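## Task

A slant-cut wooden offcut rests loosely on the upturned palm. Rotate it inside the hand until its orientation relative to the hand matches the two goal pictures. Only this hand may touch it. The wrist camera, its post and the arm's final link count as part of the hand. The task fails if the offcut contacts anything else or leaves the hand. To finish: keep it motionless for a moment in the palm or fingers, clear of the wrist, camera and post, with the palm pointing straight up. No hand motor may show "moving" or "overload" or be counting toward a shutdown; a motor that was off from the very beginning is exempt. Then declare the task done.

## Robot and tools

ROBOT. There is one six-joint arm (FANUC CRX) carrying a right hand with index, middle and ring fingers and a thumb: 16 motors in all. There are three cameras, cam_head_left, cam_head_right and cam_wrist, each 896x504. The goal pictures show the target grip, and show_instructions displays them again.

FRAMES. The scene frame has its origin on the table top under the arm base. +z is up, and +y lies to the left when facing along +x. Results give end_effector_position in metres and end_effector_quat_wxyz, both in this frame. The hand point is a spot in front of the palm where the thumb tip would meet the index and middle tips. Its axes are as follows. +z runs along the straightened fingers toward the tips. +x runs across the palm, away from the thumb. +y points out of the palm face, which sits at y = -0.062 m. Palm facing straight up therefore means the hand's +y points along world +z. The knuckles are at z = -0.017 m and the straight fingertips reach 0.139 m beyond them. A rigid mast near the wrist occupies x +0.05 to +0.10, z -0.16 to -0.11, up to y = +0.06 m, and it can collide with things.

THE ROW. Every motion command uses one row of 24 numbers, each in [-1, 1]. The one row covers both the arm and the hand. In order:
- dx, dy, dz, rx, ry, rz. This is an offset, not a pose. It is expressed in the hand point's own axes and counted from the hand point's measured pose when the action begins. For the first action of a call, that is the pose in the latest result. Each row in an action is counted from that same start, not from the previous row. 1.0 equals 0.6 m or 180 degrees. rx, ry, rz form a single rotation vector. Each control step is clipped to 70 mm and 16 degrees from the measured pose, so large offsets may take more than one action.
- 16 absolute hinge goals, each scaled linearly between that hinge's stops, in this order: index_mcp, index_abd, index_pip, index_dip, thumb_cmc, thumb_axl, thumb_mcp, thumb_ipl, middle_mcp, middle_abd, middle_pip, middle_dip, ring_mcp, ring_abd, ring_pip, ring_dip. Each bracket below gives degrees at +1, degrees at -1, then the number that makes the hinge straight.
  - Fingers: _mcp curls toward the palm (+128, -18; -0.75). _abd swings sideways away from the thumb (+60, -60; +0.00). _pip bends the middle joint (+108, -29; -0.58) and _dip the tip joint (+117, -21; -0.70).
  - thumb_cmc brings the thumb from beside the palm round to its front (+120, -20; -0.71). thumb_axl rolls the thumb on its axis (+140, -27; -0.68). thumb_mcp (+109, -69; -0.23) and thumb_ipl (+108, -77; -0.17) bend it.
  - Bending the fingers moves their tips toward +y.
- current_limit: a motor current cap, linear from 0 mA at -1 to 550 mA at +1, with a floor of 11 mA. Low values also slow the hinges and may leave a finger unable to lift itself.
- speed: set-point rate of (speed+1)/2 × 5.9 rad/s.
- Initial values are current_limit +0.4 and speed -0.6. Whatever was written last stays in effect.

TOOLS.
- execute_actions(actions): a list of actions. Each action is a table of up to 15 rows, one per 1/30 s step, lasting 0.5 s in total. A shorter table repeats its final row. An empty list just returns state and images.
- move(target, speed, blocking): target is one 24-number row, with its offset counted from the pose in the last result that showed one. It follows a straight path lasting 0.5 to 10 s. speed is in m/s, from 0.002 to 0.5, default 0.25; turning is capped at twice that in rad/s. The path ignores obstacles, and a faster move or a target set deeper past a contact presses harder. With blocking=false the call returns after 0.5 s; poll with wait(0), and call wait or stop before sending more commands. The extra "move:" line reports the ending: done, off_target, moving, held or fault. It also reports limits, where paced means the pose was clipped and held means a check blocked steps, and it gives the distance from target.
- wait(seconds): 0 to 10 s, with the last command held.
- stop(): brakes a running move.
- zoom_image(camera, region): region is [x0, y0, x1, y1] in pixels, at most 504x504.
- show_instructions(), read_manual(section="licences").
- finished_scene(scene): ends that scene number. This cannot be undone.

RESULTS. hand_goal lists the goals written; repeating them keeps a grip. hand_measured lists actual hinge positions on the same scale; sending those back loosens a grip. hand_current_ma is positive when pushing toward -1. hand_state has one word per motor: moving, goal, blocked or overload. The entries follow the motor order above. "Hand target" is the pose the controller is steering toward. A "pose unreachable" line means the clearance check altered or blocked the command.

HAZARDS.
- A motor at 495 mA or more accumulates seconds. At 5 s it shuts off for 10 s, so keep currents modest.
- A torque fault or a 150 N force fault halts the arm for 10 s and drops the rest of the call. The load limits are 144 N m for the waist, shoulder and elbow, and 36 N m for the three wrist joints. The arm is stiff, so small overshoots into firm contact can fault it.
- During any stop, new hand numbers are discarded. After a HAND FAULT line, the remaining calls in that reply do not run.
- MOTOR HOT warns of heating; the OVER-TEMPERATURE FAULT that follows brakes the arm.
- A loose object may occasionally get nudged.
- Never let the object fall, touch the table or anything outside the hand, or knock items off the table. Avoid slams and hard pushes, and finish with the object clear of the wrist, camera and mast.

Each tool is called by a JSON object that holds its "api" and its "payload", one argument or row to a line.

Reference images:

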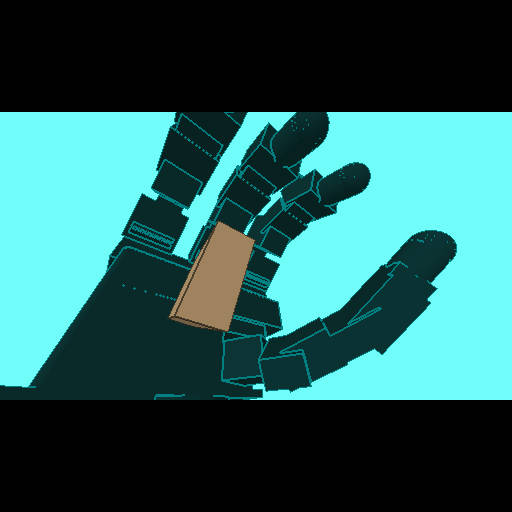

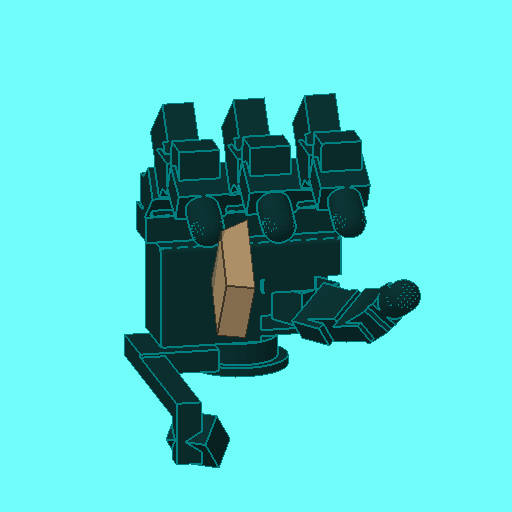

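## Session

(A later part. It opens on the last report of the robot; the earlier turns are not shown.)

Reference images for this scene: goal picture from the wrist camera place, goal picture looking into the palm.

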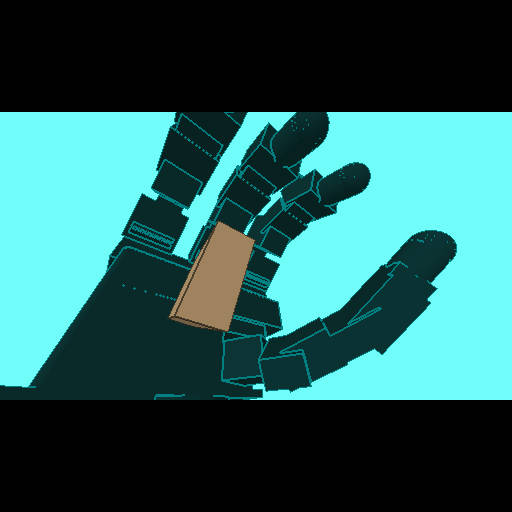

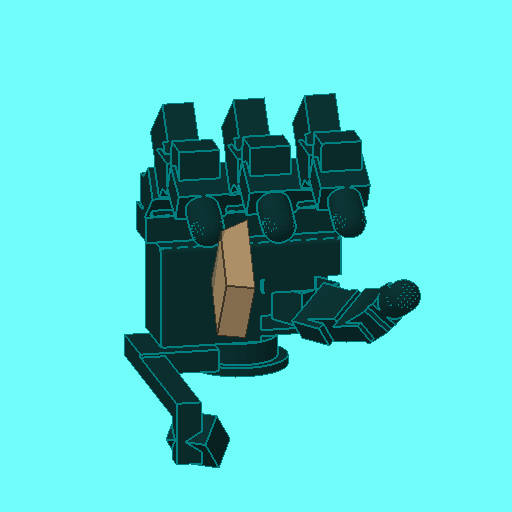

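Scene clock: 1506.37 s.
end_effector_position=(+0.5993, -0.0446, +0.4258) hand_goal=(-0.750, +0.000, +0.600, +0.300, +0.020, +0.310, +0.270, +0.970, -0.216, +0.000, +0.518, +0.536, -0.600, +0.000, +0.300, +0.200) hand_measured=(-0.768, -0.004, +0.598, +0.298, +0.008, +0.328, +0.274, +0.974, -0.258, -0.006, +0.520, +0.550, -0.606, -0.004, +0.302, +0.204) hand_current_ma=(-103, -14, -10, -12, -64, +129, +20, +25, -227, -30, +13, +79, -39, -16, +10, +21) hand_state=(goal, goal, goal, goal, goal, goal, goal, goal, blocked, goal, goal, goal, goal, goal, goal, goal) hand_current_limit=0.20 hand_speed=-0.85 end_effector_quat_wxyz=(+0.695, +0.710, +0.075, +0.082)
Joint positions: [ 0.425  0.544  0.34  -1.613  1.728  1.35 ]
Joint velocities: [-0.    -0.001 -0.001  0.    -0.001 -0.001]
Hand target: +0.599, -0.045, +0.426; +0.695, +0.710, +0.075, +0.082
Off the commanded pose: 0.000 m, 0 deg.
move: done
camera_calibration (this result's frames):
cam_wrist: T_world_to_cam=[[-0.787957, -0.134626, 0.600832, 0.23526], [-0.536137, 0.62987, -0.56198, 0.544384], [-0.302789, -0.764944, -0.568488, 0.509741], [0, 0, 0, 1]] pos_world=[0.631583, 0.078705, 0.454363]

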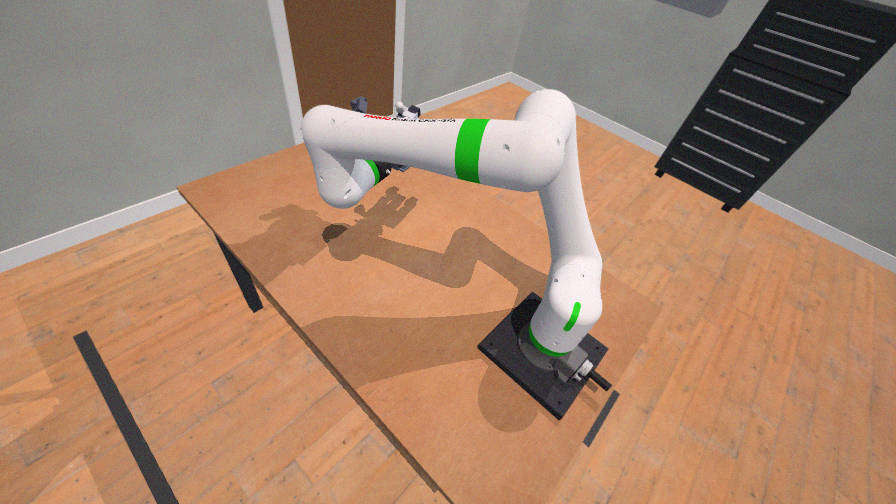

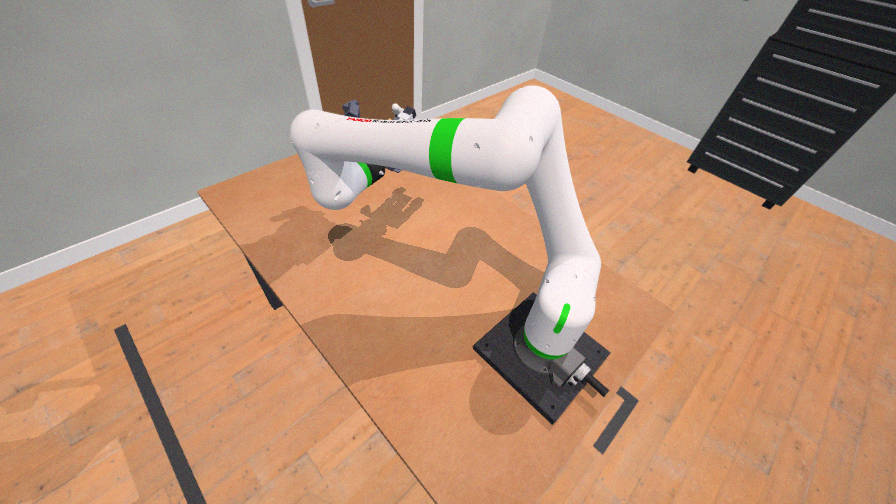

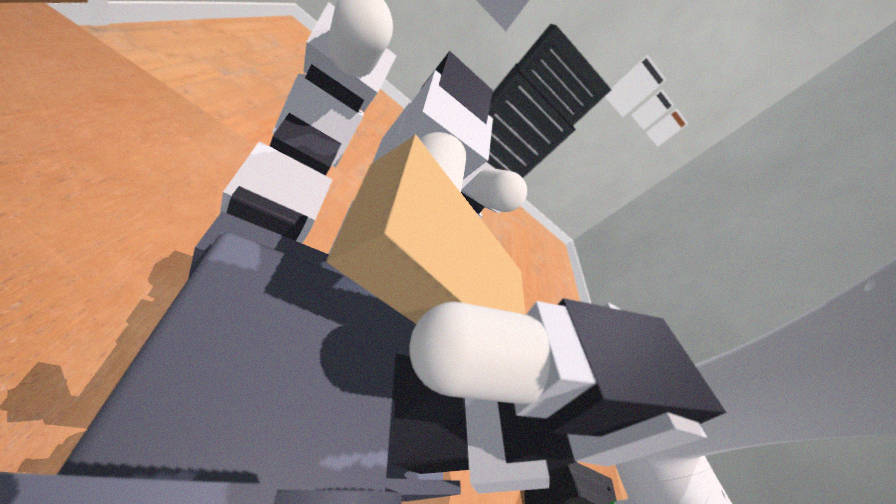

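{"api": "move", "payload": {
  "target": [0,0,0,0,0,0,-0.75,0,0.6,0.3,0.13,0.315,0.16,0.97,-0.18,0,0.42,0.505,-0.6,0,0.3,0.2,0.2,-0.85]
}}

{"api": "move", "payload": {
  "target": [0,0,0,0,0,0,-0.75,0,0.6,0.3,0.21,0.315,0.06,0.97,-0.16,0,0.36,0.475,-0.6,0,0.3,0.2,0.2,-0.85]
}}

Scene clock: 1521.67 s.
end_effector_position=(+0.5993, -0.0446, +0.4258) hand_goal=(-0.750, +0.000, +0.600, +0.300, +0.130, +0.314, +0.160, +0.970, -0.180, +0.000, +0.420, +0.504, -0.600, +0.000, +0.300, +0.200) hand_measured=(-0.768, -0.004, +0.598, +0.298, +0.118, +0.328, +0.164, +0.974, -0.236, -0.006, +0.418, +0.518, -0.606, -0.004, +0.302, +0.204) hand_current_ma=(-103, -14, -10, -12, -63, +101, +20, +25, -304, -30, -11, +71, -39, -16, +10, +21) hand_state=(goal, goal, goal, goal, goal, goal, goal, goal, blocked, goal, goal, goal, goal, goal, goal, goal) hand_current_limit=0.20 hand_speed=-0.85 end_effector_quat_wxyz=(+0.695, +0.710, +0.075, +0.082)
Joint positions: [ 0.425  0.544  0.34  -1.613  1.728  1.35 ]
Joint velocities: [ 0.    -0.     0.    -0.001 -0.     0.   ]
Hand target: +0.599, -0.045, +0.426; +0.695, +0.710, +0.075, +0.082
Off the commanded pose: 0.000 m, 0 deg.
move: done
camera_calibration (this result's frames):
cam_wrist: T_world_to_cam=[[-0.787957, -0.134627, 0.600832, 0.23526], [-0.536137, 0.629869, -0.56198, 0.544384], [-0.302788, -0.764945, -0.568488, 0.509741], [0, 0, 0, 1]] pos_world=[0.631583, 0.078705, 0.454363]

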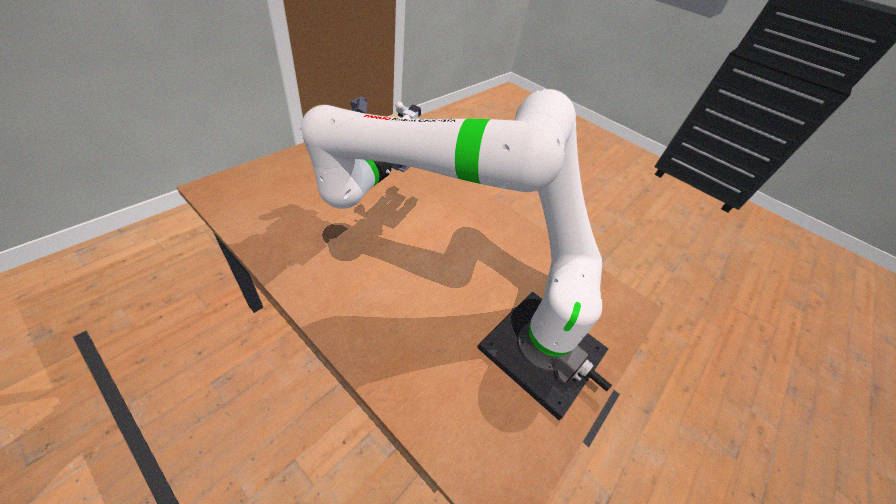

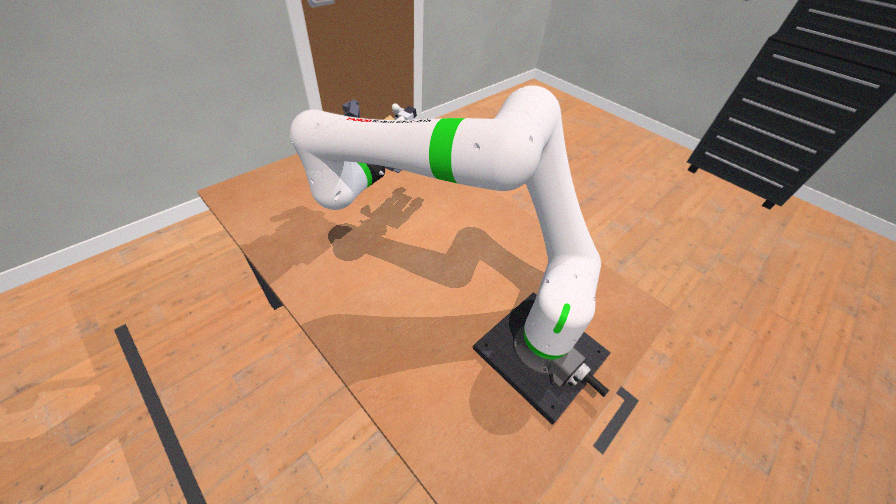

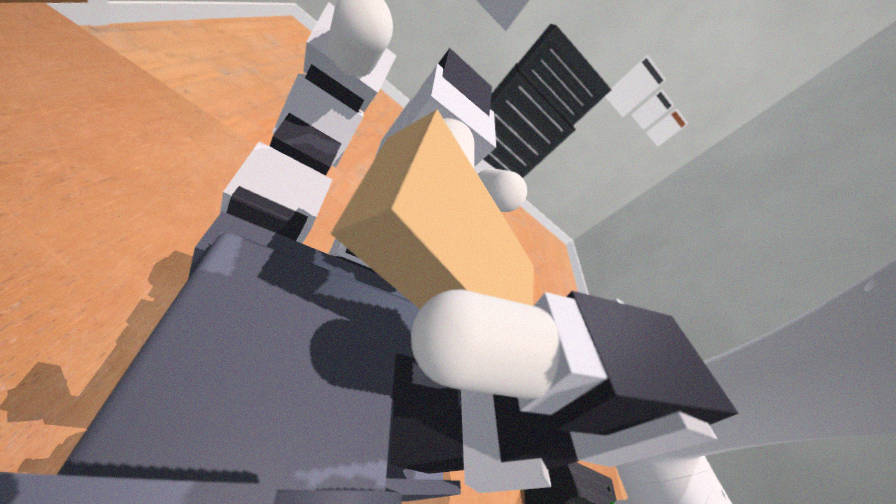

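Scene clock: 1522.27 s.
end_effector_position=(+0.5993, -0.0446, +0.4258) hand_goal=(-0.750, +0.000, +0.600, +0.300, +0.210, +0.314, +0.060, +0.970, -0.160, +0.000, +0.360, +0.474, -0.600, +0.000, +0.300, +0.200) hand_measured=(-0.768, -0.004, +0.598, +0.298, +0.200, +0.328, +0.062, +0.974, -0.218, -0.006, +0.356, +0.484, -0.606, -0.004, +0.302, +0.204) hand_current_ma=(-103, -14, -10, -12, -51, +101, +18, +25, -306, -26, -20, +52, -39, -16, +10, +21) hand_state=(goal, goal, goal, goal, goal, goal, goal, goal, blocked, goal, goal, goal, goal, goal, goal, goal) hand_current_limit=0.20 hand_speed=-0.85 end_effector_quat_wxyz=(+0.695, +0.710, +0.075, +0.082)
Joint positions: [ 0.425  0.544  0.34  -1.613  1.728  1.35 ]
Joint velocities: [-0.  0.  0.  0. -0.  0.]
Hand target: +0.599, -0.045, +0.426; +0.695, +0.710, +0.075, +0.082
Off the commanded pose: 0.000 m, 0 deg.
move: done
camera_calibration (this result's frames):
cam_wrist: T_world_to_cam=[[-0.787957, -0.134626, 0.600832, 0.23526], [-0.536137, 0.62987, -0.56198, 0.544384], [-0.302789, -0.764944, -0.568488, 0.509741], [0, 0, 0, 1]] pos_world=[0.631583, 0.078705, 0.454363]

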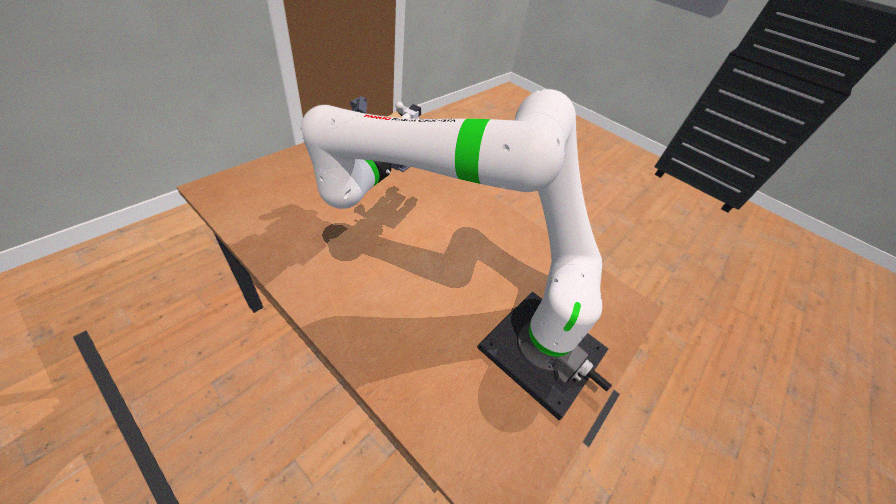

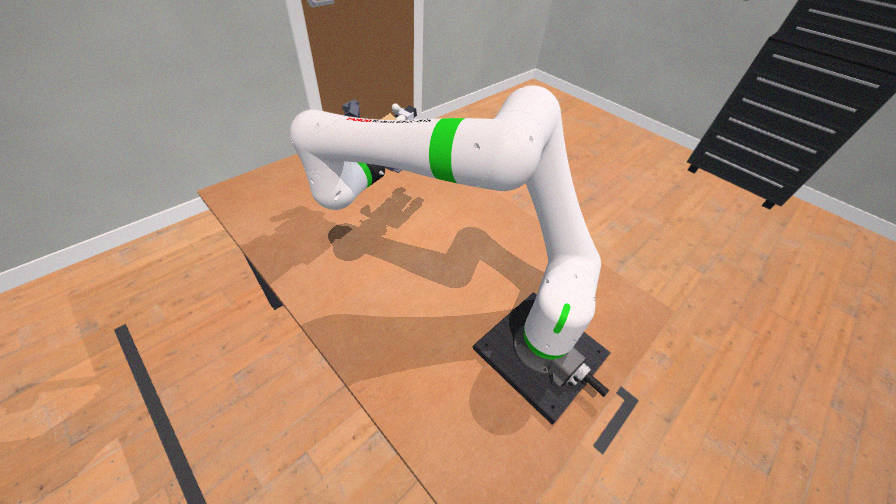

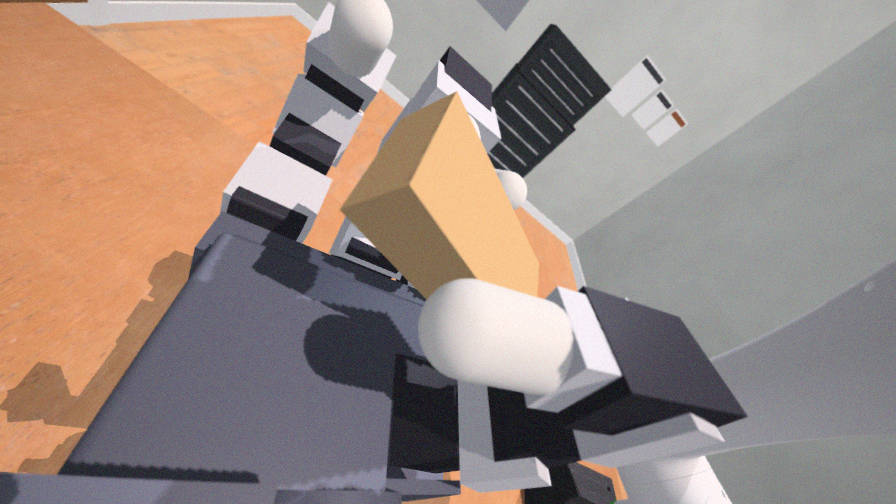

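{"api": "execute_actions", "payload": {
  "actions": [
    [[0,0,0,0,0,0,-0.6,0,0.1,0.27,0.21,0.315,0.06,0.97,-0.16,0,0.36,0.475,-0.6,0,0.3,0.2,0.2,-0.5]],
    [[0,0,0,0,0,0,0.137,0,0.1,0.27,0.21,0.315,0.06,0.97,-0.16,0,0.36,0.475,-0.6,0,0.3,0.2,0.2,-0.5]],
    [[0,0,0,0,0,0,0.137,0,0.1,0.27,0.21,0.315,0.06,0.97,-0.16,0,0.36,0.475,-0.6,0,0.3,0.2,0.2,-0.5]]
  ]
}}

{"api": "move", "payload": {
  "target": [0,0,0,0,0,0,0.137,0,0.45,0.2,0.21,0.315,0.06,0.97,-0.16,0,0.36,0.475,-0.6,0,0.3,0.2,0.2,-0.8]
}}

Scene clock: 1557.20 s.
end_effector_position=(+0.5993, -0.0446, +0.4258) hand_goal=(+0.136, +0.000, +0.100, +0.270, +0.210, +0.314, +0.060, +0.970, -0.160, +0.000, +0.360, +0.474, -0.600, +0.000, +0.300, +0.200) hand_measured=(-0.020, -0.004, +0.102, +0.274, +0.200, +0.328, +0.062, +0.974, -0.218, -0.006, +0.356, +0.484, -0.606, -0.004, +0.302, +0.204) hand_current_ma=(-108, -14, +8, +19, -51, +101, +18, +25, -306, -26, -20, +52, -39, -16, +10, +21) hand_state=(moving, goal, goal, goal, goal, goal, goal, goal, blocked, goal, goal, goal, goal, goal, goal, goal) hand_current_limit=0.20 hand_speed=-0.50 end_effector_quat_wxyz=(+0.695, +0.710, +0.075, +0.082)
Joint positions: [ 0.425  0.544  0.34  -1.613  1.728  1.35 ]
Joint velocities: [ 0.    -0.001  0.    -0.     0.001 -0.   ]
Hand target: +0.599, -0.045, +0.426; +0.695, +0.710, +0.075, +0.082
Off the commanded pose: 0.000 m, 0 deg.
camera_calibration (this result's frames):
cam_wrist: T_world_to_cam=[[-0.787957, -0.134627, 0.600832, 0.23526], [-0.536137, 0.62987, -0.56198, 0.544384], [-0.302788, -0.764944, -0.568489, 0.509741], [0, 0, 0, 1]] pos_world=[0.631583, 0.0787051, 0.454363]

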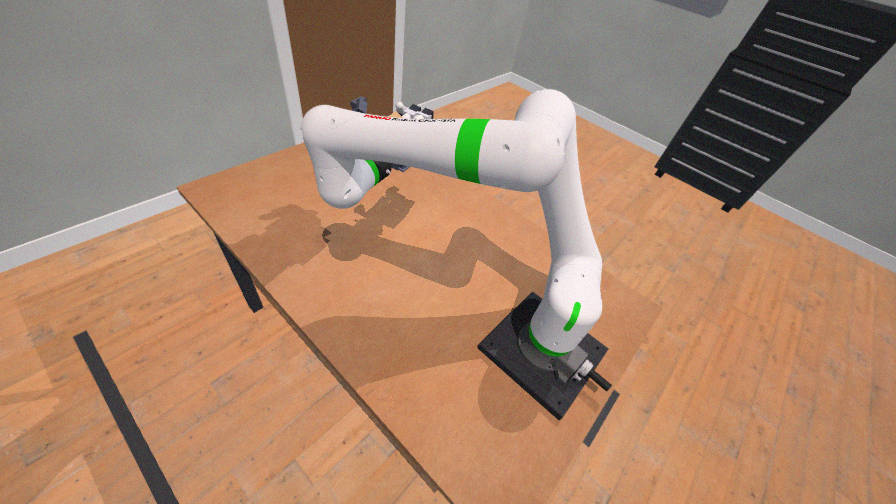

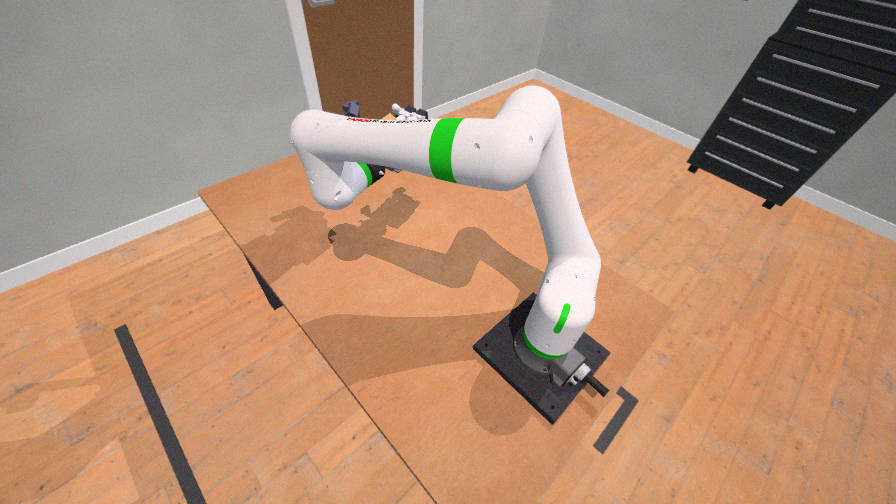

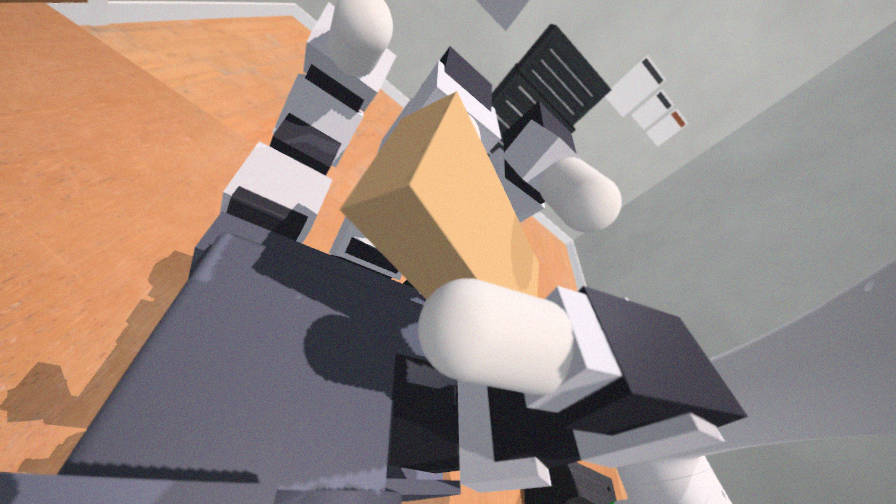

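Scene clock: 1558.17 s.
end_effector_position=(+0.5993, -0.0446, +0.4258) hand_goal=(+0.136, +0.000, +0.450, +0.200, +0.210, +0.314, +0.060, +0.970, -0.160, +0.000, +0.360, +0.474, -0.600, +0.000, +0.300, +0.200) hand_measured=(+0.128, -0.004, +0.450, +0.204, +0.200, +0.328, +0.062, +0.974, -0.216, -0.006, +0.356, +0.484, -0.606, -0.004, +0.302, +0.204) hand_current_ma=(-48, -14, -6, +19, -51, +101, +16, +25, -302, -26, -20, +52, -39, -16, +10, +21) hand_state=(goal, goal, goal, goal, goal, goal, goal, goal, blocked, goal, goal, goal, goal, goal, goal, goal) hand_current_limit=0.20 hand_speed=-0.80 end_effector_quat_wxyz=(+0.695, +0.710, +0.075, +0.082)
Joint positions: [ 0.425  0.544  0.34  -1.613  1.728  1.35 ]
Joint velocities: [-0.    -0.    -0.     0.001  0.     0.001]
Hand target: +0.599, -0.045, +0.426; +0.695, +0.710, +0.075, +0.082
Off the commanded pose: 0.000 m, 0 deg.
move: done
camera_calibration (this result's frames):
cam_wrist: T_world_to_cam=[[-0.787957, -0.134627, 0.600832, 0.23526], [-0.536137, 0.629869, -0.56198, 0.544384], [-0.302788, -0.764945, -0.568488, 0.509741], [0, 0, 0, 1]] pos_world=[0.631583, 0.078705, 0.454363]

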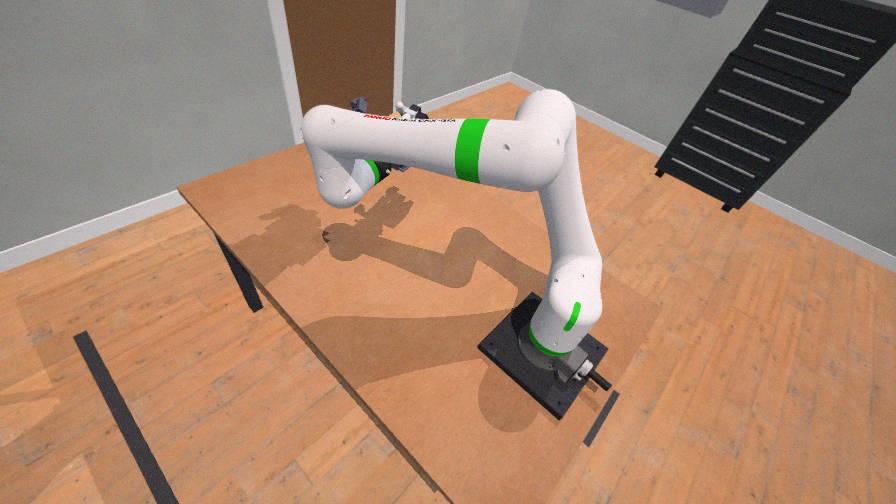

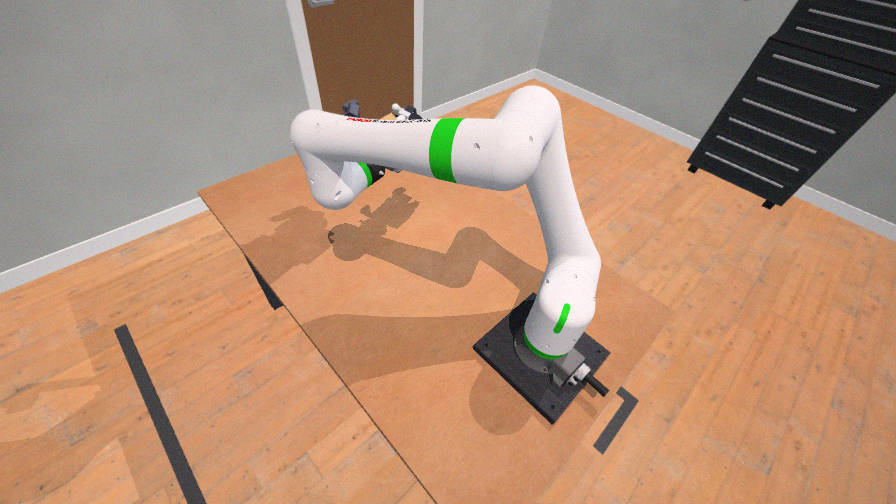

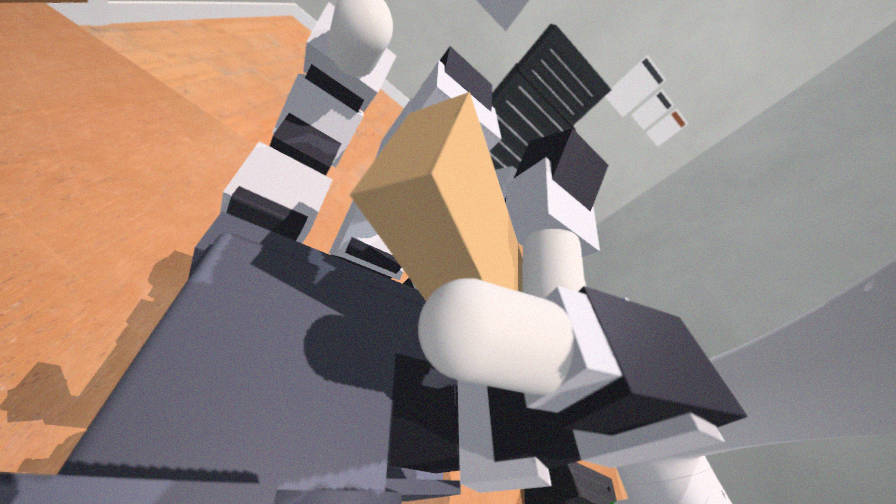

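{"api": "move", "payload": {
  "target": [0,0,0,0,0,0,0.137,-0.3,0.7,0.12,0.21,0.315,0.06,0.97,-0.16,0,0.36,0.475,-0.6,0,0.3,0.2,0.2,-0.8]
}}

Scene clock: 1572.13 s.
end_effector_position=(+0.5993, -0.0446, +0.4258) hand_goal=(+0.136, -0.300, +0.700, +0.120, +0.210, +0.314, +0.060, +0.970, -0.160, +0.000, +0.360, +0.474, -0.600, +0.000, +0.300, +0.200) hand_measured=(+0.130, -0.298, +0.700, +0.124, +0.200, +0.328, +0.062, +0.974, -0.212, -0.006, +0.356, +0.480, -0.606, -0.004, +0.302, +0.204) hand_current_ma=(-37, +13, -3, +16, -51, +101, +16, +25, -280, -26, -20, +37, -39, -16, +10, +21) hand_state=(goal, goal, goal, goal, goal, goal, goal, goal, blocked, goal, goal, goal, goal, goal, goal, goal) hand_current_limit=0.20 hand_speed=-0.80 end_effector_quat_wxyz=(+0.695, +0.710, +0.075, +0.082)
Joint positions: [ 0.425  0.544  0.34  -1.613  1.728  1.35 ]
Joint velocities: [ 0.     0.    -0.    -0.001 -0.    -0.   ]
Hand target: +0.599, -0.045, +0.426; +0.695, +0.710, +0.075, +0.082
Off the commanded pose: 0.000 m, 0 deg.
move: done
camera_calibration (this result's frames):
cam_wrist: T_world_to_cam=[[-0.787957, -0.134626, 0.600832, 0.23526], [-0.536137, 0.62987, -0.56198, 0.544384], [-0.302789, -0.764944, -0.568488, 0.509741], [0, 0, 0, 1]] pos_world=[0.631583, 0.078705, 0.454363]

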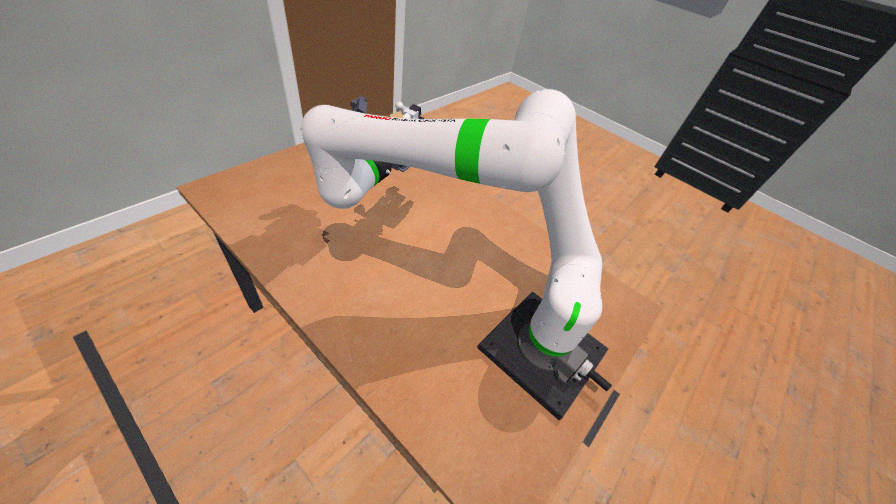

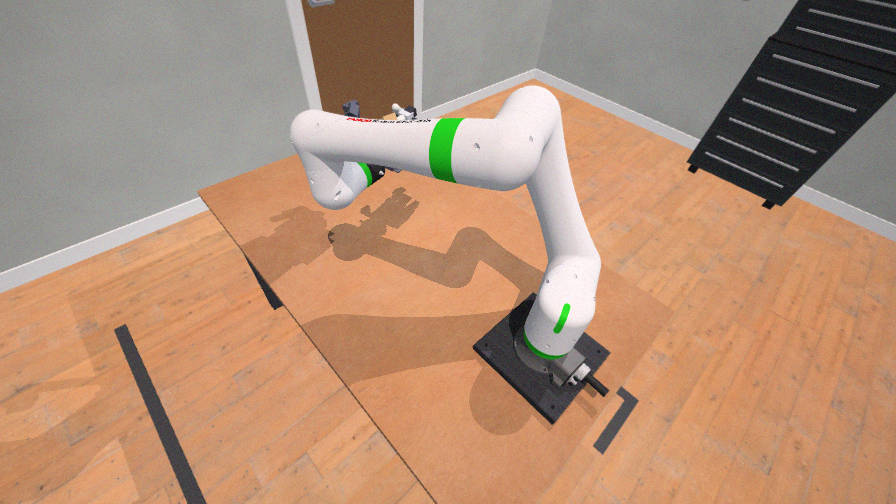

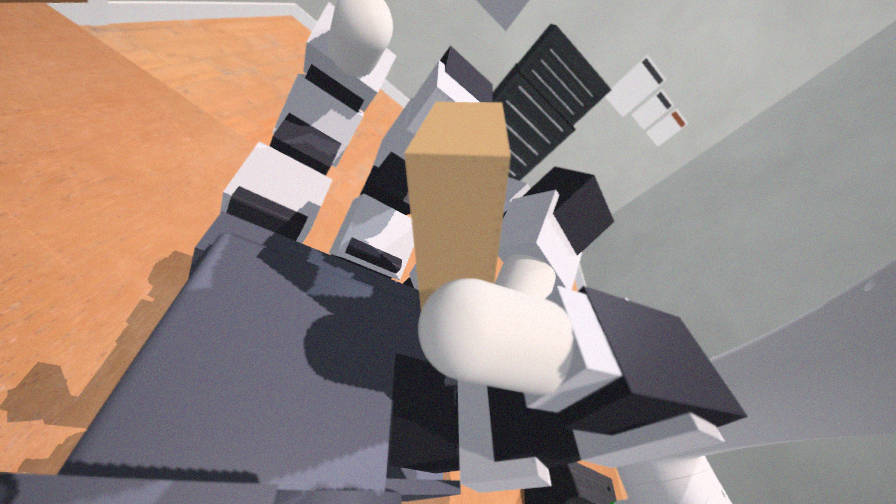

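{"api": "move", "payload": {
  "target": [0,0,0,0,0,0,0.137,-0.6,0.82,0.2,0.21,0.315,0.06,0.97,-0.16,0,0.36,0.475,-0.6,0,0.3,0.2,0.2,-0.8]
}}

{"api": "move", "payload": {
  "target": [0,0,0,0,0,0,0.137,-0.9,0.88,0.25,0.21,0.315,0.06,0.97,-0.16,0,0.36,0.475,-0.6,0,0.3,0.2,0.2,-0.8]
}}

Scene clock: 1604.80 s.
end_effector_position=(+0.5993, -0.0446, +0.4258) hand_goal=(+0.136, -0.600, +0.820, +0.200, +0.210, +0.314, +0.060, +0.970, -0.160, +0.000, +0.360, +0.474, -0.600, +0.000, +0.300, +0.200) hand_measured=(+0.130, -0.596, +0.820, +0.198, +0.202, +0.328, +0.062, +0.974, -0.210, -0.004, +0.356, +0.478, -0.606, -0.004, +0.302, +0.204) hand_current_ma=(-33, +14, -2, -13, -36, +101, +16, +25, -262, -23, -20, +25, -39, -16, +10, +21) hand_state=(goal, goal, goal, goal, goal, goal, goal, goal, blocked, goal, goal, goal, goal, goal, goal, goal) hand_current_limit=0.20 hand_speed=-0.80 end_effector_quat_wxyz=(+0.695, +0.710, +0.075, +0.082)
Joint positions: [ 0.425  0.544  0.34  -1.613  1.728  1.35 ]
Joint velocities: [-0.    -0.     0.001  0.002  0.     0.   ]
Hand target: +0.599, -0.045, +0.426; +0.695, +0.710, +0.075, +0.082
Off the commanded pose: 0.000 m, 0 deg.
move: done
camera_calibration (this result's frames):
cam_wrist: T_world_to_cam=[[-0.787957, -0.134627, 0.600832, 0.23526], [-0.536137, 0.62987, -0.56198, 0.544384], [-0.302789, -0.764944, -0.568488, 0.509741], [0, 0, 0, 1]] pos_world=[0.631583, 0.078705, 0.454363]

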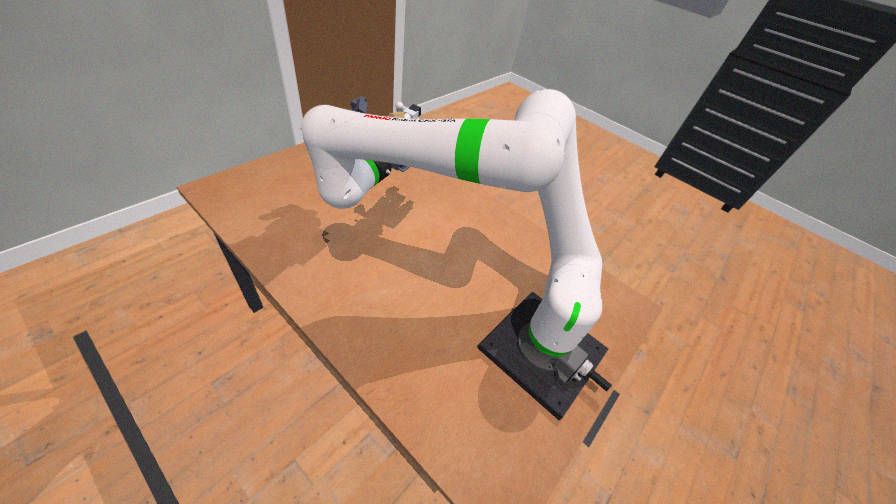

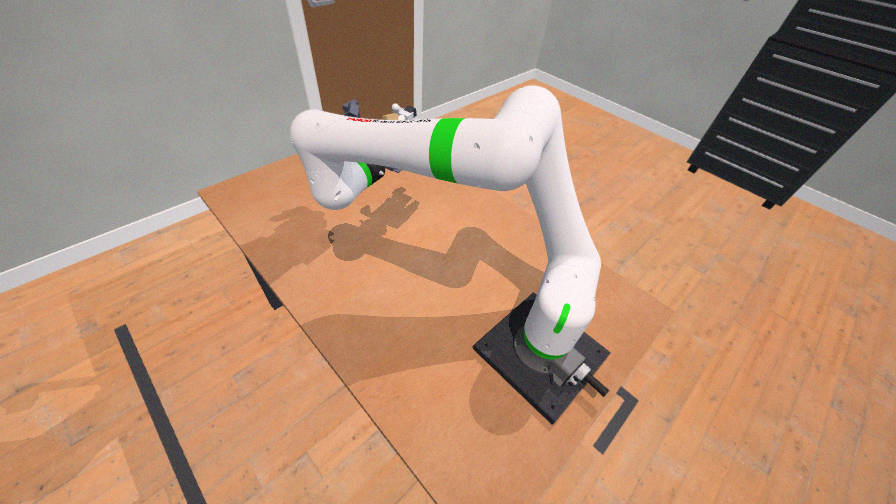

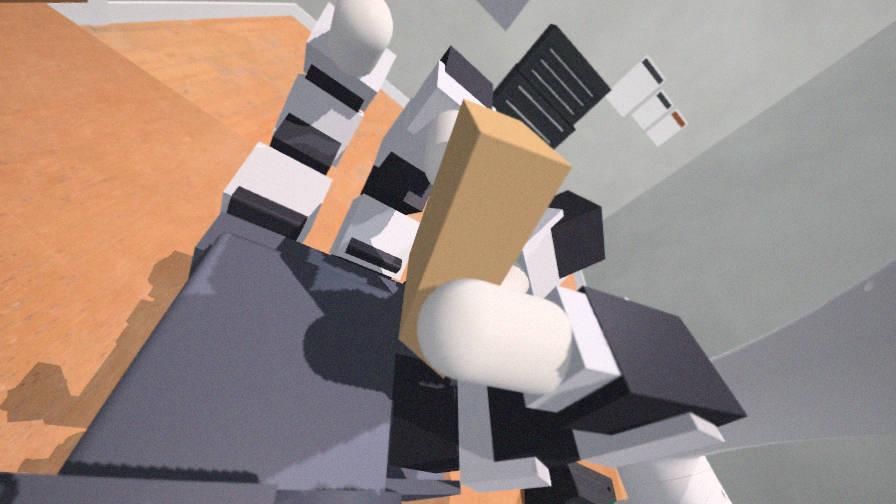

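Scene clock: 1605.60 s.
end_effector_position=(+0.5993, -0.0446, +0.4258) hand_goal=(+0.136, -0.900, +0.880, +0.250, +0.210, +0.314, +0.060, +0.970, -0.160, +0.000, +0.360, +0.474, -0.600, +0.000, +0.300, +0.200) hand_measured=(+0.130, -0.898, +0.880, +0.248, +0.208, +0.328, +0.062, +0.974, -0.206, -0.004, +0.356, +0.478, -0.606, -0.004, +0.302, +0.204) hand_current_ma=(-33, +12, -3, -13, -10, +101, +16, +25, -246, -17, -20, +20, -39, -16, +10, +21) hand_state=(goal, goal, goal, goal, goal, goal, goal, goal, blocked, goal, goal, goal, goal, goal, goal, goal) hand_current_limit=0.20 hand_speed=-0.80 end_effector_quat_wxyz=(+0.695, +0.710, +0.075, +0.082)
Joint positions: [ 0.425  0.544  0.34  -1.613  1.728  1.35 ]
Joint velocities: [ 0.     0.    -0.     0.001  0.001  0.001]
Hand target: +0.599, -0.045, +0.426; +0.695, +0.710, +0.075, +0.082
Off the commanded pose: 0.000 m, 0 deg.
move: done
camera_calibration (this result's frames):
cam_wrist: T_world_to_cam=[[-0.787957, -0.134627, 0.600832, 0.23526], [-0.536137, 0.62987, -0.56198, 0.544384], [-0.302788, -0.764944, -0.568489, 0.509741], [0, 0, 0, 1]] pos_world=[0.631583, 0.078705, 0.454363]

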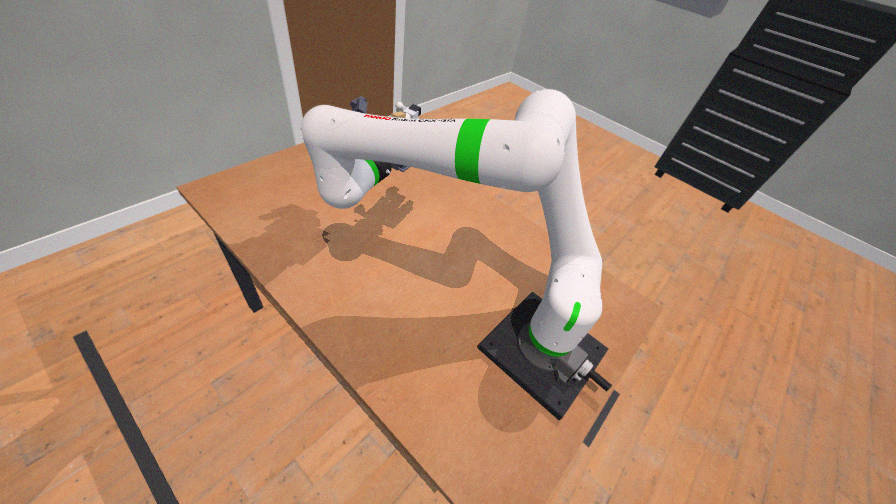

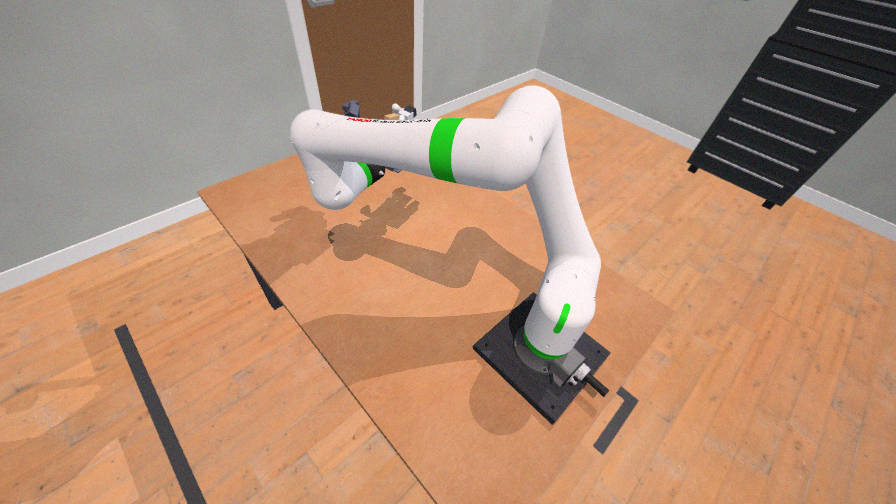

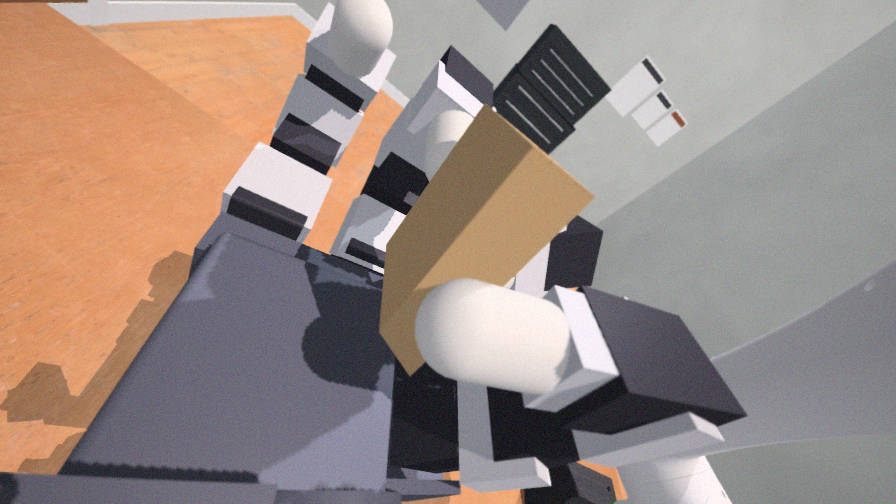

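{"api": "execute_actions", "payload": {
  "actions": [
    [[0,0,0,0,0,0,0.137,-0.9,0.88,0.25,0.17,0.315,0.11,0.97,-0.16,0,0.36,0.475,-0.3,0,0.88,0.25,0.2,-0.6]],
    [[0,0,0,0,0,0,0.137,-0.9,0.88,0.25,0.13,0.315,0.16,0.97,-0.16,0,0.36,0.475,0.1,0.1,0.88,0.25,0.2,-0.6]],
    [[0,0,0,0,0,0,0.137,-0.9,0.88,0.25,0.13,0.315,0.16,0.97,-0.16,0,0.36,0.475,0.137,0.6,0.88,0.25,0.2,-0.6]],
    [[0,0,0,0,0,0,0.137,-0.9,0.88,0.25,0.13,0.315,0.16,0.97,-0.16,0,0.36,0.475,0.137,0.8,0.88,0.25,0.2,-0.6]],
    [[0,0,0,0,0,0,0.137,-0.9,0.88,0.25,0.13,0.315,0.16,0.97,-0.16,0,0.36,0.475,0.137,0.8,0.88,0.25,0.2,-0.6]]
  ]
}}

Scene clock: 1676.47 s.
end_effector_position=(+0.5993, -0.0446, +0.4258) hand_goal=(+0.136, -0.900, +0.880, +0.250, +0.130, +0.314, +0.160, +0.970, -0.160, +0.000, +0.360, +0.474, +0.136, +0.800, +0.880, +0.250) hand_measured=(+0.130, -0.898, +0.880, +0.248, +0.136, +0.326, +0.162, +0.974, -0.198, -0.004, +0.356, +0.478, +0.130, +0.798, +0.880, +0.248) hand_current_ma=(-33, +11, -3, -12, +27, +90, +11, +25, -206, -16, -20, +20, -37, -12, +1, -12) hand_state=(goal, goal, goal, goal, goal, goal, goal, goal, blocked, goal, goal, goal, goal, goal, goal, goal) hand_current_limit=0.20 hand_speed=-0.60 end_effector_quat_wxyz=(+0.695, +0.710, +0.075, +0.082)
Joint positions: [ 0.425  0.544  0.34  -1.613  1.728  1.35 ]
Joint velocities: [ 0.    -0.001  0.     0.    -0.    -0.   ]
Hand target: +0.599, -0.045, +0.426; +0.695, +0.710, +0.075, +0.082
Off the commanded pose: 0.000 m, 0 deg.
camera_calibration (this result's frames):
cam_wrist: T_world_to_cam=[[-0.787957, -0.134627, 0.600832, 0.23526], [-0.536137, 0.629869, -0.56198, 0.544384], [-0.302788, -0.764945, -0.568488, 0.509741], [0, 0, 0, 1]] pos_world=[0.631583, 0.078705, 0.454363]

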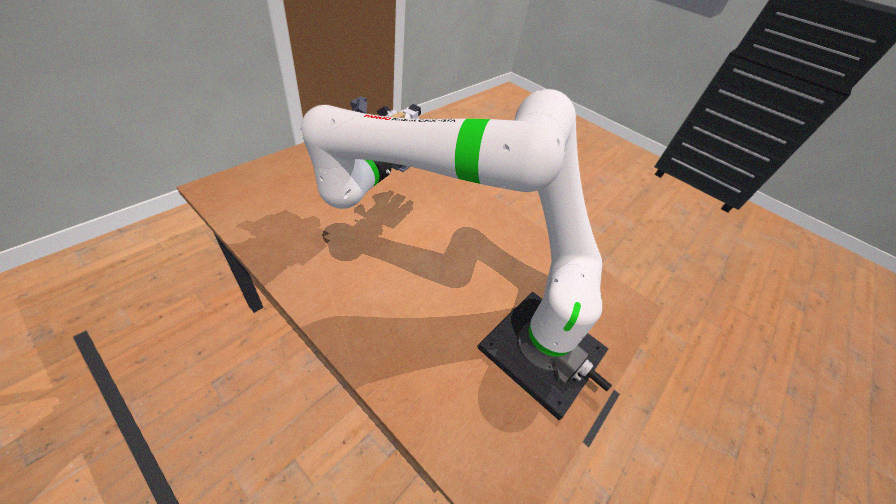

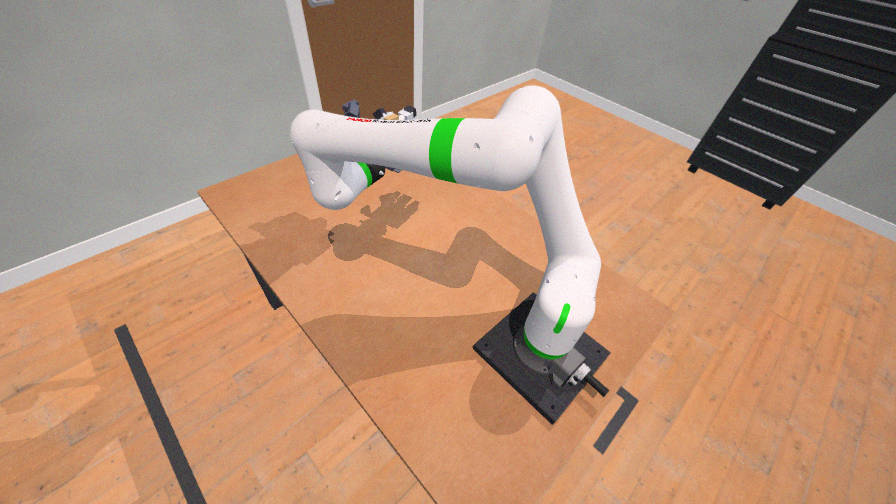

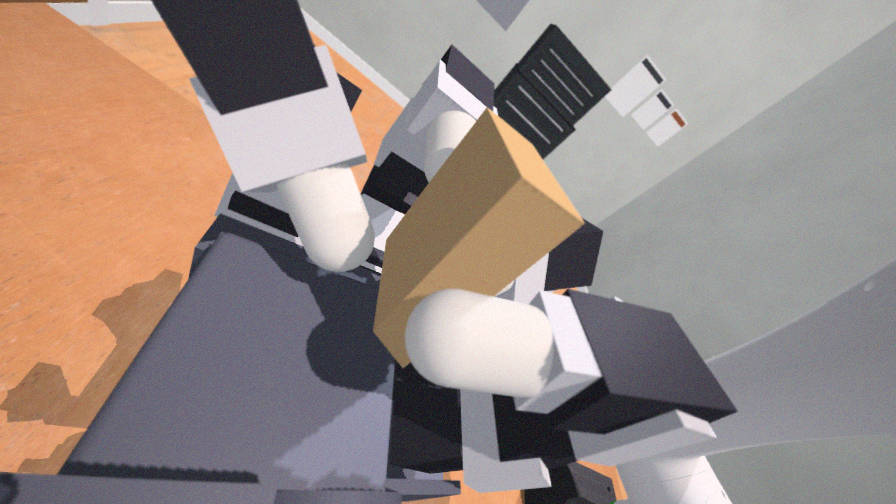

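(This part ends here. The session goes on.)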